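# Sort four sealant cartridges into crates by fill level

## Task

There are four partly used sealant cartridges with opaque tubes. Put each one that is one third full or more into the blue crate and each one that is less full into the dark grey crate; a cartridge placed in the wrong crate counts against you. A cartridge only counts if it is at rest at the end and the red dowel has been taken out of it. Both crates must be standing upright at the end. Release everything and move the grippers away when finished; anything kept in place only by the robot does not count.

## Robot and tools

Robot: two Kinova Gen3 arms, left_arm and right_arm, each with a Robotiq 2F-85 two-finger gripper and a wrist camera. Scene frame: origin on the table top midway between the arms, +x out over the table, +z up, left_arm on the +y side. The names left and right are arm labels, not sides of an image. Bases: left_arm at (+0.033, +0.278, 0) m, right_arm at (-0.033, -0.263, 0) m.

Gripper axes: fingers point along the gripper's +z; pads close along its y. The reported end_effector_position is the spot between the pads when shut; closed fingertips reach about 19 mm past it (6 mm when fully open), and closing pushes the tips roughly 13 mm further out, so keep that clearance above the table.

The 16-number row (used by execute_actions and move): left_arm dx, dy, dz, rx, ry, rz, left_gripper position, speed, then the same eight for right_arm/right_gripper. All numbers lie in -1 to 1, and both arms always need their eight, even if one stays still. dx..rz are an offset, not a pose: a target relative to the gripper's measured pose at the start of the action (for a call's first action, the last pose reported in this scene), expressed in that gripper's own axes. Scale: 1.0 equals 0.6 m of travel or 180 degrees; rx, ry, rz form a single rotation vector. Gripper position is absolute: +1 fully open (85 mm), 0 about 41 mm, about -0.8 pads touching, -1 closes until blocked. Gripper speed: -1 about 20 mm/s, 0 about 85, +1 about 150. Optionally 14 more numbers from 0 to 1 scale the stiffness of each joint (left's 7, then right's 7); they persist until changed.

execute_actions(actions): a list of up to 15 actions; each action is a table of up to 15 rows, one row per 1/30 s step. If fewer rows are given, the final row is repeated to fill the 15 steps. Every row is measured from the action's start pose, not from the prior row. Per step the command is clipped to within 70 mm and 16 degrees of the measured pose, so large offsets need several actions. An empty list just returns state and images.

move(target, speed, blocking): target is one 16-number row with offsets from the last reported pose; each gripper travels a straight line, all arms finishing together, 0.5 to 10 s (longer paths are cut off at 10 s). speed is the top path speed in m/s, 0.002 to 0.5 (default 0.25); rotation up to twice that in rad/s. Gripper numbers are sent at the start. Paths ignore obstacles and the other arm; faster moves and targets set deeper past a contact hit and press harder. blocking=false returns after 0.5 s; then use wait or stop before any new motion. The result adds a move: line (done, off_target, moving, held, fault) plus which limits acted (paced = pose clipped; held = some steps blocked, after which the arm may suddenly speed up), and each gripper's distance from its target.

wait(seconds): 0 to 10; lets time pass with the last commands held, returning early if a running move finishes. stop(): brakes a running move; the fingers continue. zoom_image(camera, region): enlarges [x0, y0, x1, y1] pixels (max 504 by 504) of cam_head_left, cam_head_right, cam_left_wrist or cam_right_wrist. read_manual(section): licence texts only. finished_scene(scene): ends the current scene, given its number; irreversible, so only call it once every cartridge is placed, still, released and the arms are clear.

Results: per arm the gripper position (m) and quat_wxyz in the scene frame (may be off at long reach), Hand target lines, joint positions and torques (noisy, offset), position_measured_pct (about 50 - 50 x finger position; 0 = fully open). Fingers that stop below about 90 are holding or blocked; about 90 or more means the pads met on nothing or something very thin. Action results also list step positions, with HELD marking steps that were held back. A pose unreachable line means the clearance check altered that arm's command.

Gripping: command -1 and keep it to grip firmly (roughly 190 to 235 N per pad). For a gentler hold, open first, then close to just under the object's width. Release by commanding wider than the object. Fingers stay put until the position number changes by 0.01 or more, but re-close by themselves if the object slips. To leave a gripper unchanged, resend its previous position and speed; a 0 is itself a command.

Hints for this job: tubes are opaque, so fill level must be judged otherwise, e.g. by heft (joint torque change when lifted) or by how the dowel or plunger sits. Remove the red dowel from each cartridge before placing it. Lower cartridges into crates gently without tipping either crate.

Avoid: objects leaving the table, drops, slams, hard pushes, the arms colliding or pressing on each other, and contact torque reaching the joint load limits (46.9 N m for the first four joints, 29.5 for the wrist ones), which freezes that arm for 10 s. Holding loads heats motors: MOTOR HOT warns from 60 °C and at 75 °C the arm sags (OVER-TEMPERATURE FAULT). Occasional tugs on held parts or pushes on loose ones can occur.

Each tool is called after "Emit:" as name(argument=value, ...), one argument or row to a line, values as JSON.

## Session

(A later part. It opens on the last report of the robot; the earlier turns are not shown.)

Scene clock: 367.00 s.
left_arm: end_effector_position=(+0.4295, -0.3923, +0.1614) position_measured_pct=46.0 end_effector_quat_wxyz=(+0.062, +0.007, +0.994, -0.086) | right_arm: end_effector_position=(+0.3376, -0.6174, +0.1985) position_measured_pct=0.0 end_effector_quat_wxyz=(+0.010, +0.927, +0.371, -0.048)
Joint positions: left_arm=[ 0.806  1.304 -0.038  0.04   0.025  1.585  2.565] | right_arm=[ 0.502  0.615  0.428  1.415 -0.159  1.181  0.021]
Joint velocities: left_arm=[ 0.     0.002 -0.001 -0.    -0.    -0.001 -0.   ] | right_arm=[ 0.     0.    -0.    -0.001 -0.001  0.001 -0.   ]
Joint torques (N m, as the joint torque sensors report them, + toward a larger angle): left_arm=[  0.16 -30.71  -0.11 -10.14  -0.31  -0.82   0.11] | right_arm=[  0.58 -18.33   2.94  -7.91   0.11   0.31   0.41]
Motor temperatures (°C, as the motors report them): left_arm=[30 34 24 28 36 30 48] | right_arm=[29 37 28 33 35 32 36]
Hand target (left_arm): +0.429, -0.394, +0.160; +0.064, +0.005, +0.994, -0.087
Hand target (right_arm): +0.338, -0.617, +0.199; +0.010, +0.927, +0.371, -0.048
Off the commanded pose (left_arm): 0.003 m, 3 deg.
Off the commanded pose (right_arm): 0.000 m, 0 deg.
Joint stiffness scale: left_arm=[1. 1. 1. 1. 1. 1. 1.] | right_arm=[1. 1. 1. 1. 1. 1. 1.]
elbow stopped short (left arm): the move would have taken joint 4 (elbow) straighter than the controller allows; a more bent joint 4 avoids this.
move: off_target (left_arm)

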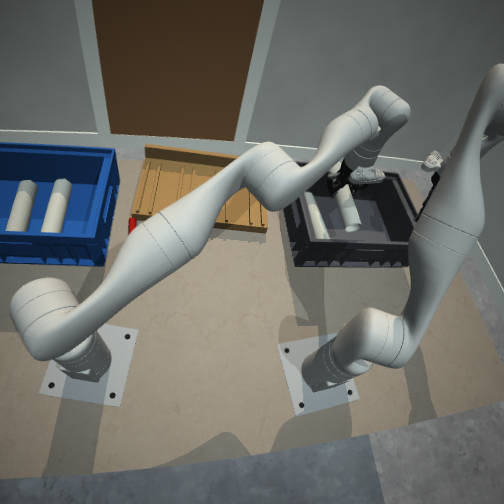

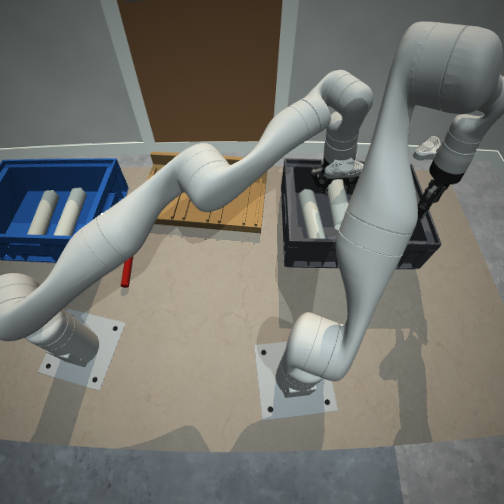

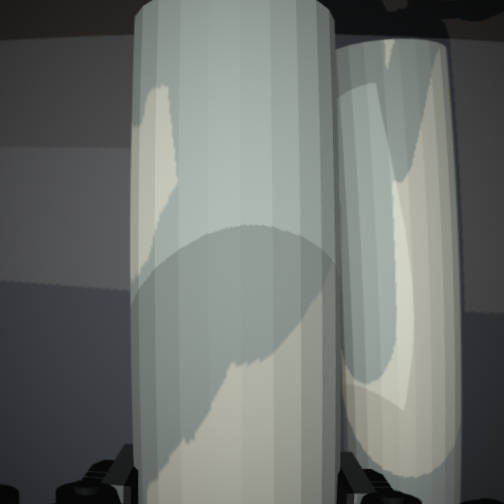

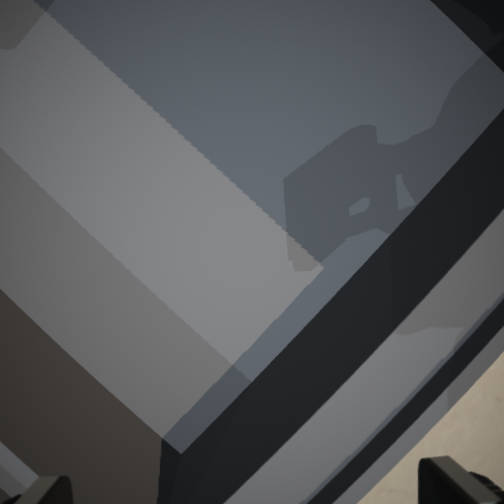

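Lower a bit more provided the arm clears the rim, then release.

Emit:
move(
  target=[0, 0, 0.06, 0, 0, 0, -1, 0, 0, 0, 0, 0, 0, 0, 1, 0],
  speed=0.08,
)

Emit:
move(
  target=[0, 0, 0, 0, 0, 0, 1, 0, 0, 0, 0, 0, 0, 0, 1, 0],
)

Emit:
move(
  target=[0, 0.1, -0.25, 0, 0, 0, 1, 0, 0, 0, 0, 0, 0, 0, 1, 0],
  speed=0.15,
)

Scene clock: 375.43 s.
left_arm: end_effector_position=(+0.4338, -0.3987, +0.1302) position_measured_pct=46.0 end_effector_quat_wxyz=(+0.063, +0.007, +0.994, -0.087) | right_arm: end_effector_position=(+0.3376, -0.6174, +0.1985) position_measured_pct=0.0 end_effector_quat_wxyz=(+0.010, +0.927, +0.371, -0.048)
Joint positions: left_arm=[ 0.807  1.341 -0.038  0.058  0.025  1.529  2.565] | right_arm=[ 0.502  0.615  0.428  1.415 -0.159  1.181  0.021]
Joint velocities: left_arm=[ 0.     0.002 -0.     0.006  0.    -0.006 -0.   ] | right_arm=[ 0.     0.    -0.    -0.001  0.     0.     0.001]
Joint torques (N m, as the joint torque sensors report them, + toward a larger angle): left_arm=[ -0.27 -29.64  -0.38  -9.45  -0.04  -0.43   0.21] | right_arm=[  0.04 -18.11   2.74  -7.61   0.39   0.34   0.12]
Motor temperatures (°C, as the motors report them): left_arm=[30 34 24 28 36 30 48] | right_arm=[29 37 28 33 35 32 36]
Hand target (left_arm): +0.434, -0.399, +0.126; +0.062, +0.006, +0.994, -0.086
Hand target (right_arm): +0.338, -0.617, +0.199; +0.010, +0.927, +0.371, -0.048
Off the commanded pose (left_arm): 0.004 m, 0 deg.
Off the commanded pose (right_arm): 0.000 m, 0 deg.
Joint stiffness scale: left_arm=[1. 1. 1. 1. 1. 1. 1.] | right_arm=[1. 1. 1. 1. 1. 1. 1.]
move: off_target (left_arm)

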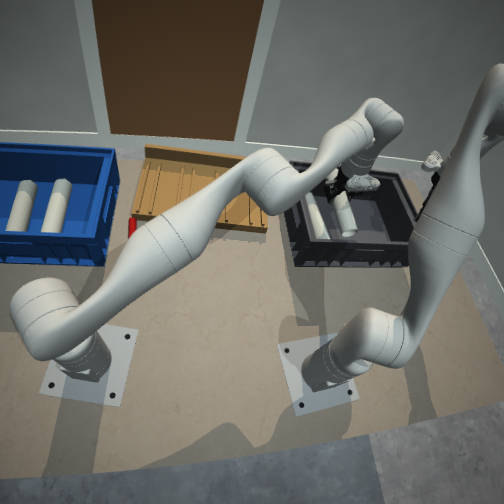

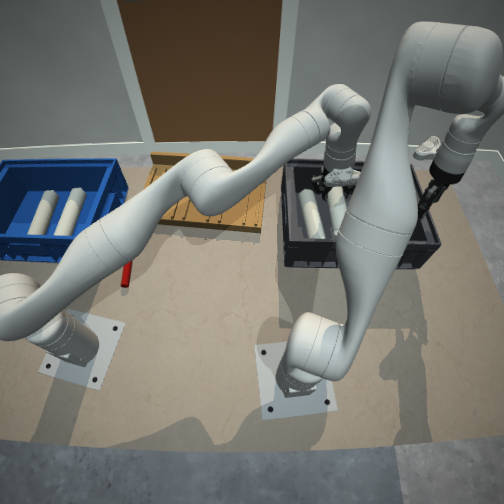

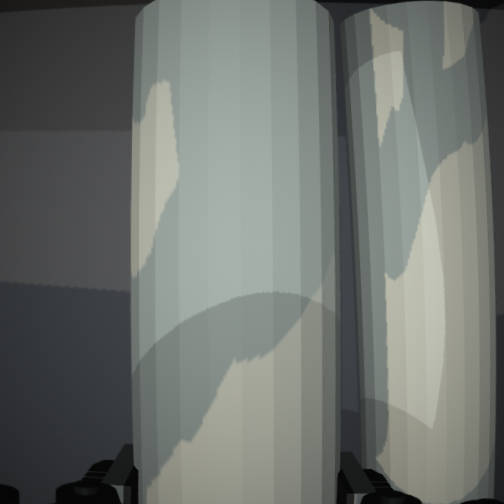

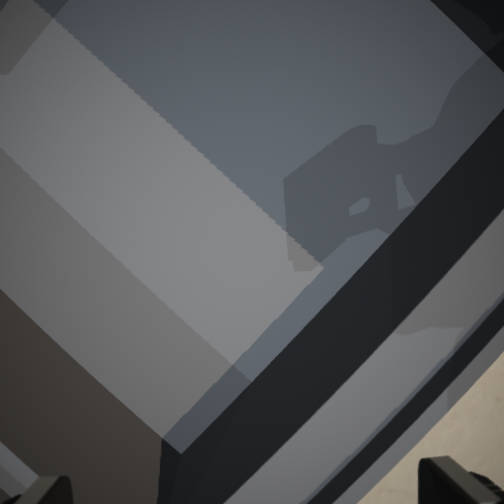

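Scene clock: 376.30 s.
left_arm: end_effector_position=(+0.4338, -0.3987, +0.1302) position_measured_pct=0.0 end_effector_quat_wxyz=(+0.063, +0.007, +0.994, -0.087) | right_arm: end_effector_position=(+0.3376, -0.6174, +0.1985) position_measured_pct=0.0 end_effector_quat_wxyz=(+0.010, +0.927, +0.371, -0.048)
Joint positions: left_arm=[ 0.807  1.341 -0.038  0.058  0.025  1.529  2.565] | right_arm=[ 0.502  0.615  0.428  1.415 -0.159  1.181  0.021]
Joint velocities: left_arm=[-0.001  0.     0.001  0.    -0.     0.001  0.001] | right_arm=[-0.    -0.001  0.    -0.002 -0.     0.001  0.   ]
Joint torques (N m, as the joint torque sensors report them, + toward a larger angle): left_arm=[  0.1  -30.07   0.1   -9.83  -0.07  -0.63   0.05] | right_arm=[  0.16 -18.58   2.79  -7.86   0.34   0.26   0.33]
Motor temperatures (°C, as the motors report them): left_arm=[30 34 24 28 36 30 48] | right_arm=[29 37 28 33 35 32 36]
Hand target (left_arm): +0.434, -0.399, +0.130; +0.063, +0.007, +0.994, -0.087
Hand target (right_arm): +0.338, -0.617, +0.199; +0.010, +0.927, +0.371, -0.048
Off the commanded pose (left_arm): 0.000 m, 0 deg.
Off the commanded pose (right_arm): 0.000 m, 0 deg.
Joint stiffness scale: left_arm=[1. 1. 1. 1. 1. 1. 1.] | right_arm=[1. 1. 1. 1. 1. 1. 1.]
move: done

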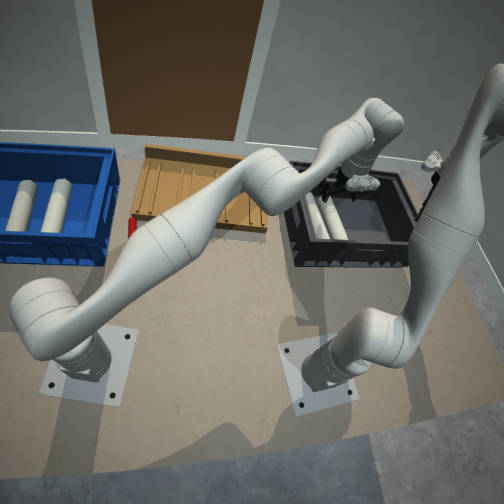

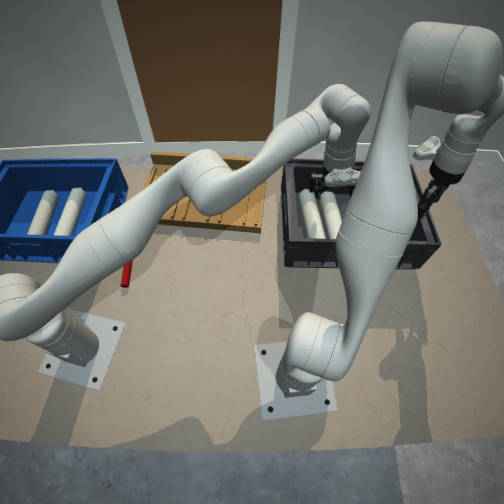

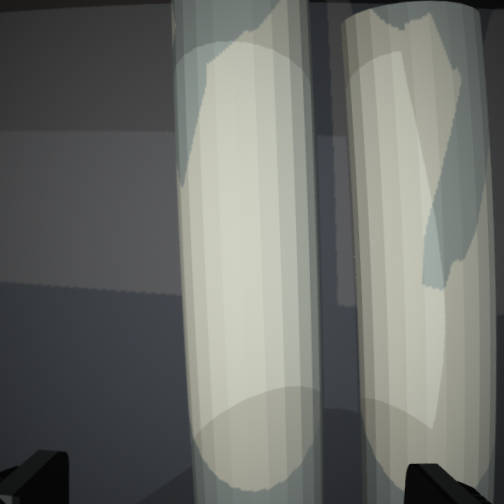

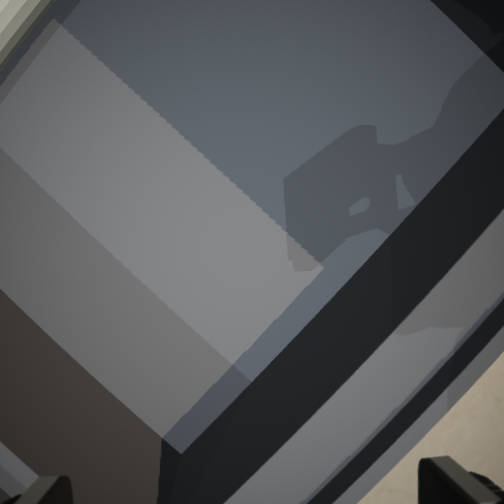

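Scene clock: 377.93 s.
left_arm: end_effector_position=(+0.4178, -0.3150, +0.2652) position_measured_pct=0.0 end_effector_quat_wxyz=(+0.065, +0.004, +0.994, -0.088) | right_arm: end_effector_position=(+0.3376, -0.6174, +0.1985) position_measured_pct=0.0 end_effector_quat_wxyz=(+0.010, +0.927, +0.371, -0.048)
Joint positions: left_arm=[ 0.77   0.881 -0.038  0.637  0.025  1.405  2.515] | right_arm=[ 0.502  0.615  0.428  1.415 -0.159  1.181  0.021]
Joint velocities: left_arm=[-0.001 -0.003  0.001  0.001  0.     0.     0.   ] | right_arm=[ 0.    -0.     0.     0.001  0.001 -0.     0.001]
Joint torques (N m, as the joint torque sensors report them, + toward a larger angle): left_arm=[ -0.27 -25.79  -0.23 -10.01  -0.26  -0.52   0.25] | right_arm=[  0.68 -17.97   3.43  -7.72   0.39   0.23   0.26]
Motor temperatures (°C, as the motors report them): left_arm=[30 34 24 28 36 30 48] | right_arm=[29 37 28 33 35 32 36]
Hand target (left_arm): +0.416, -0.313, +0.266; +0.063, +0.006, +0.994, -0.087
Hand target (right_arm): +0.338, -0.617, +0.199; +0.010, +0.927, +0.371, -0.048
Off the commanded pose (left_arm): 0.002 m, 0 deg.
Off the commanded pose (right_arm): 0.000 m, 0 deg.
Joint stiffness scale: left_arm=[1. 1. 1. 1. 1. 1. 1.] | right_arm=[1. 1. 1. 1. 1. 1. 1.]
move: done

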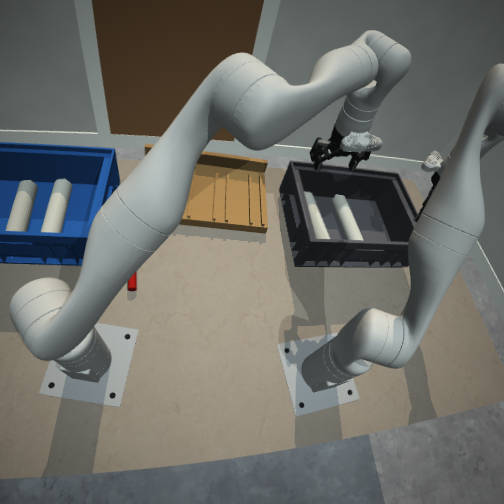

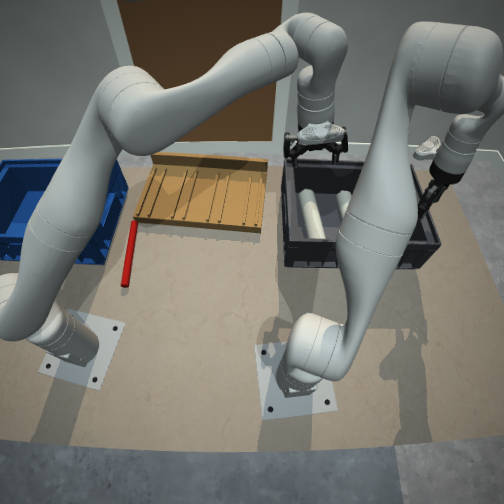

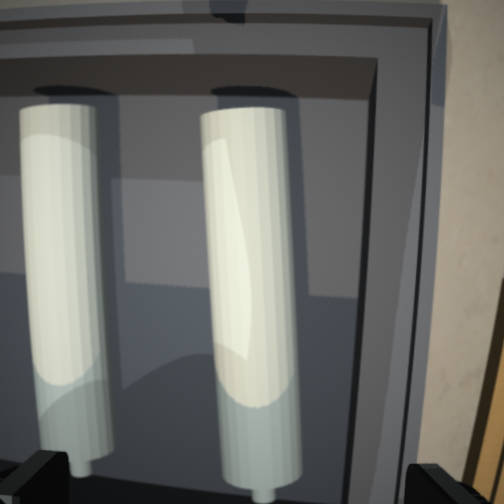

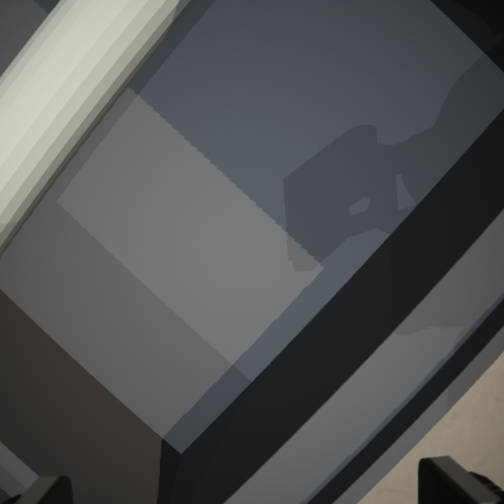

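The last tube is rolling; move clear and wait for it to stop.

Emit:
move(
  target=[0.1, 0.5, 0, 0, 0, 0, 1, 0, 0, 0, 0, 0, 0, 0, 1, 0],
  speed=0.2,
)

Emit:
wait(
  seconds=3,
)

Emit:
wait(
  seconds=2,
)

Scene clock: 384.80 s.
left_arm: end_effector_position=(+0.3640, -0.0188, +0.2040) position_measured_pct=0.0 end_effector_quat_wxyz=(+0.065, +0.004, +0.994, -0.084) | right_arm: end_effector_position=(+0.3376, -0.6174, +0.1985) position_measured_pct=0.0 end_effector_quat_wxyz=(+0.010, +0.927, +0.371, -0.048)
Joint positions: left_arm=[ 0.472  0.292 -0.055  1.886  0.111  0.763  2.116] | right_arm=[ 0.502  0.615  0.428  1.415 -0.159  1.181  0.021]
Joint velocities: left_arm=[-0.008 -0.002  0.     0.001 -0.     0.     0.   ] | right_arm=[-0.     0.     0.    -0.001  0.001  0.001  0.001]
Joint torques (N m, as the joint torque sensors report them, + toward a larger angle): left_arm=[  0.09 -14.54  -0.78  -8.15   0.13  -0.75   0.21] | right_arm=[  0.54 -18.07   2.94  -7.62   0.19   0.04   0.31]
Motor temperatures (°C, as the motors report them): left_arm=[30 34 24 28 36 30 48] | right_arm=[29 37 28 33 35 32 36]
Hand target (left_arm): +0.364, -0.020, +0.205; +0.066, +0.003, +0.994, -0.088
Hand target (right_arm): +0.338, -0.617, +0.199; +0.010, +0.927, +0.371, -0.048
Off the commanded pose (left_arm): 0.002 m, 0 deg.
Off the commanded pose (right_arm): 0.000 m, 0 deg.
Joint stiffness scale: left_arm=[1. 1. 1. 1. 1. 1. 1.] | right_arm=[1. 1. 1. 1. 1. 1. 1.]
move: done

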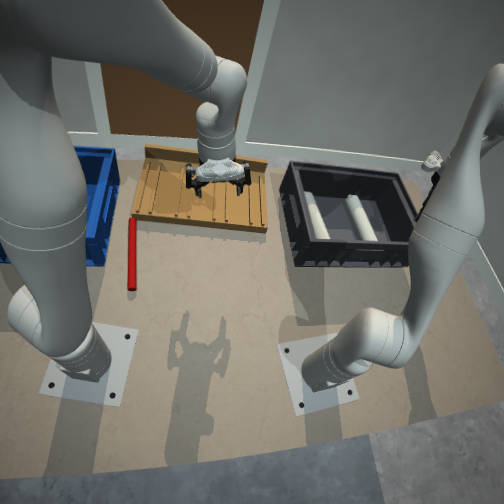

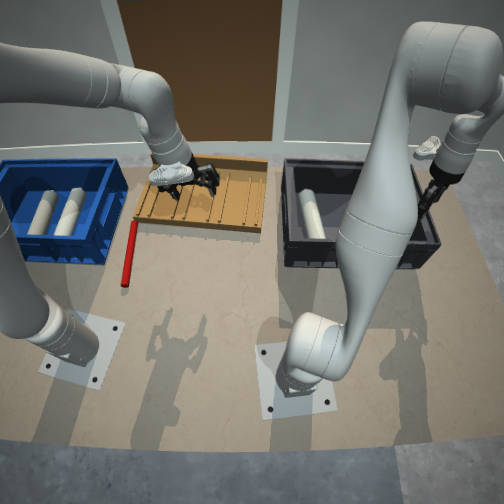

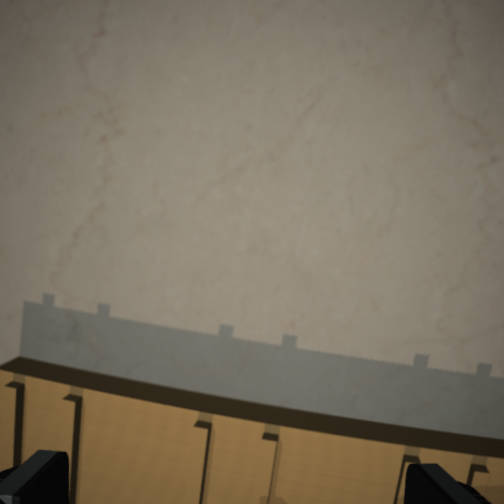

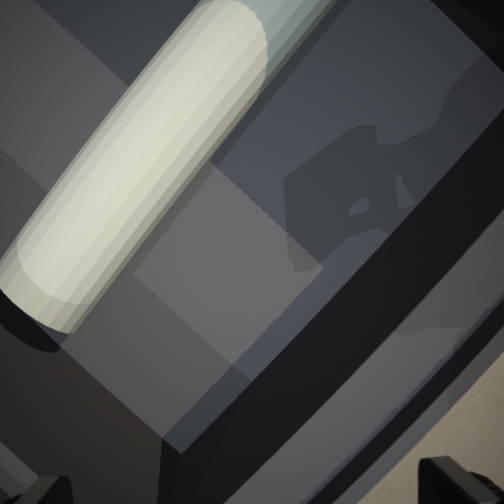

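Scene clock: 387.80 s.
left_arm: end_effector_position=(+0.3643, -0.0185, +0.2041) position_measured_pct=0.0 end_effector_quat_wxyz=(+0.065, +0.003, +0.994, -0.084) | right_arm: end_effector_position=(+0.3376, -0.6174, +0.1985) position_measured_pct=0.0 end_effector_quat_wxyz=(+0.010, +0.927, +0.371, -0.048)
Joint positions: left_arm=[ 0.472  0.292 -0.055  1.886  0.111  0.763  2.116] | right_arm=[ 0.502  0.615  0.428  1.415 -0.159  1.181  0.021]
Joint velocities: left_arm=[ 0.    -0.     0.     0.    -0.    -0.001  0.   ] | right_arm=[-0.    -0.     0.    -0.002  0.     0.002  0.001]
Joint torques (N m, as the joint torque sensors report them, + toward a larger angle): left_arm=[ -0.21 -14.39  -0.82  -8.3    0.03  -0.44   0.13] | right_arm=[  0.39 -18.35   2.46  -8.06   0.6    0.36   0.19]
Motor temperatures (°C, as the motors report them): left_arm=[30 34 24 28 36 30 48] | right_arm=[29 37 28 33 35 32 36]
Hand target (left_arm): +0.364, -0.020, +0.205; +0.066, +0.003, +0.994, -0.088
Hand target (right_arm): +0.338, -0.617, +0.199; +0.010, +0.927, +0.371, -0.048
Off the commanded pose (left_arm): 0.002 m, 0 deg.
Off the commanded pose (right_arm): 0.000 m, 0 deg.
Joint stiffness scale: left_arm=[1. 1. 1. 1. 1. 1. 1.] | right_arm=[1. 1. 1. 1. 1. 1. 1.]
wait: 3.00 s; at rest by 0.17 s

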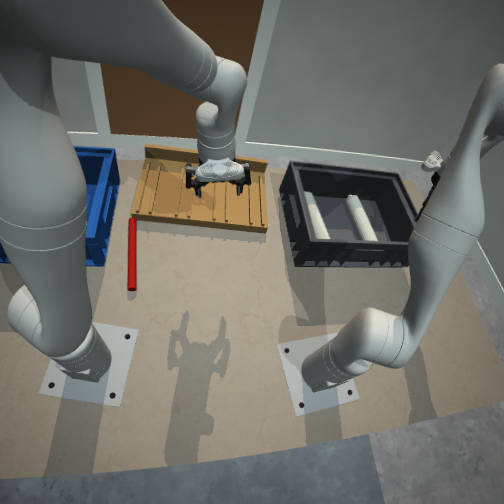

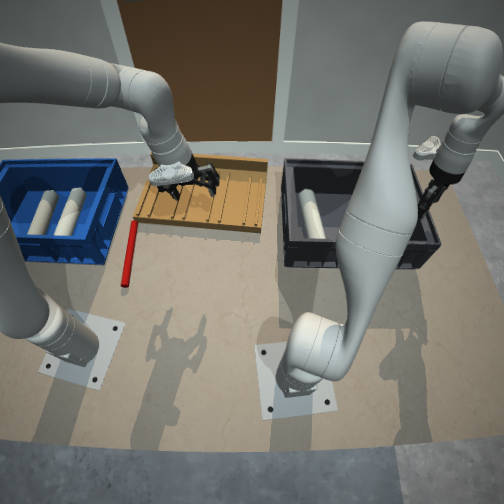

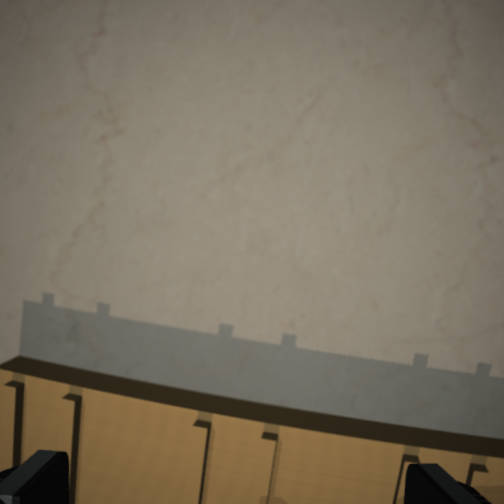

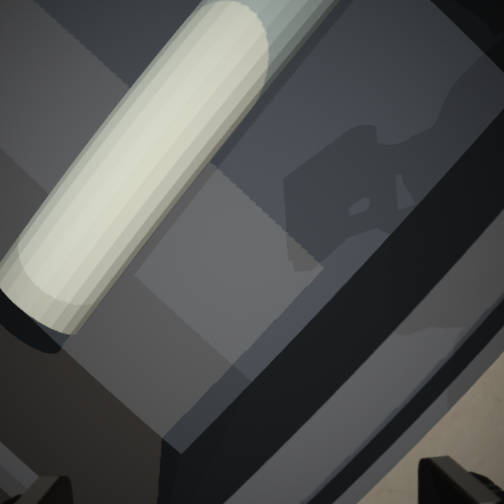

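Scene clock: 389.80 s.
left_arm: end_effector_position=(+0.3643, -0.0185, +0.2041) position_measured_pct=0.0 end_effector_quat_wxyz=(+0.065, +0.003, +0.994, -0.084) | right_arm: end_effector_position=(+0.3376, -0.6174, +0.1985) position_measured_pct=0.0 end_effector_quat_wxyz=(+0.010, +0.927, +0.371, -0.048)
Joint positions: left_arm=[ 0.472  0.292 -0.055  1.886  0.111  0.763  2.116] | right_arm=[ 0.502  0.615  0.428  1.415 -0.159  1.181  0.021]
Joint velocities: left_arm=[ 0.     0.001 -0.001  0.     0.    -0.     0.   ] | right_arm=[ 0.    -0.    -0.     0.001 -0.001  0.    -0.001]
Joint torques (N m, as the joint torque sensors report them, + toward a larger angle): left_arm=[ -0.01 -14.39  -0.61  -7.99   0.03  -0.42   0.25] | right_arm=[  0.97 -18.08   3.03  -7.6    0.63   0.39   0.38]
Motor temperatures (°C, as the motors report them): left_arm=[30 34 24 28 36 30 48] | right_arm=[29 37 28 33 35 32 36]
Hand target (left_arm): +0.364, -0.020, +0.205; +0.066, +0.003, +0.994, -0.088
Hand target (right_arm): +0.338, -0.617, +0.199; +0.010, +0.927, +0.371, -0.048
Off the commanded pose (left_arm): 0.002 m, 0 deg.
Off the commanded pose (right_arm): 0.000 m, 0 deg.
Joint stiffness scale: left_arm=[1. 1. 1. 1. 1. 1. 1.] | right_arm=[1. 1. 1. 1. 1. 1. 1.]
wait: 2.00 s; at rest by 0.17 s

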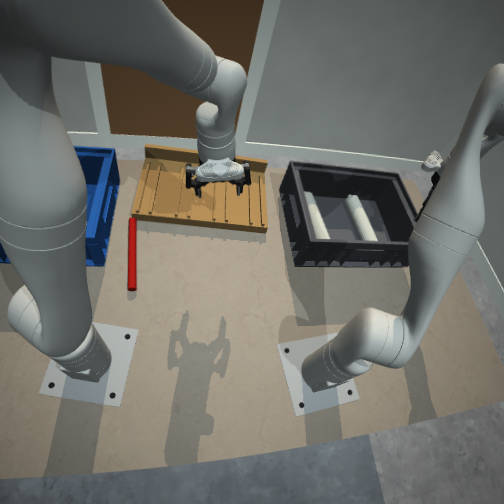

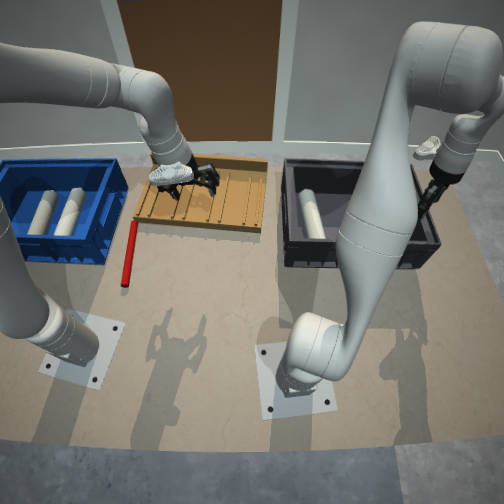

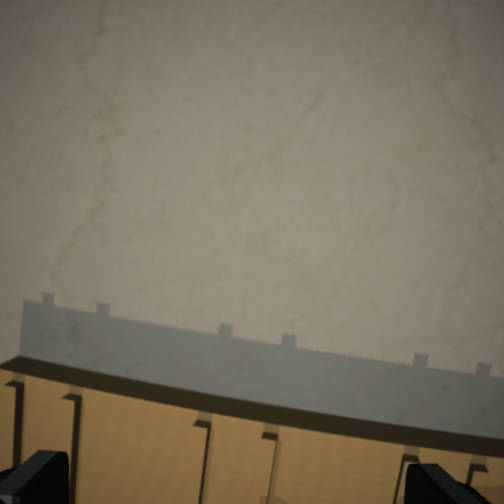

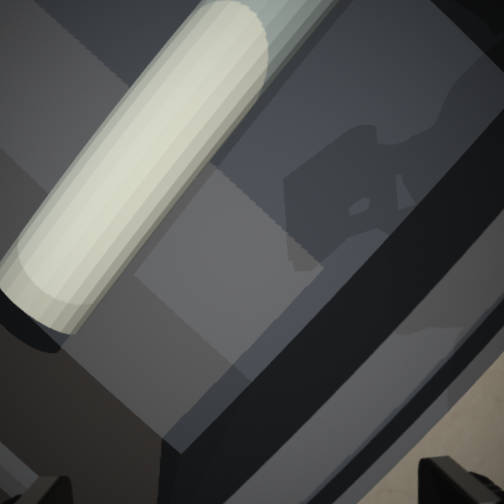

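Everything is at rest.

Emit:
finished_scene(
  scene=2,
)

The scene is finished: the task was done.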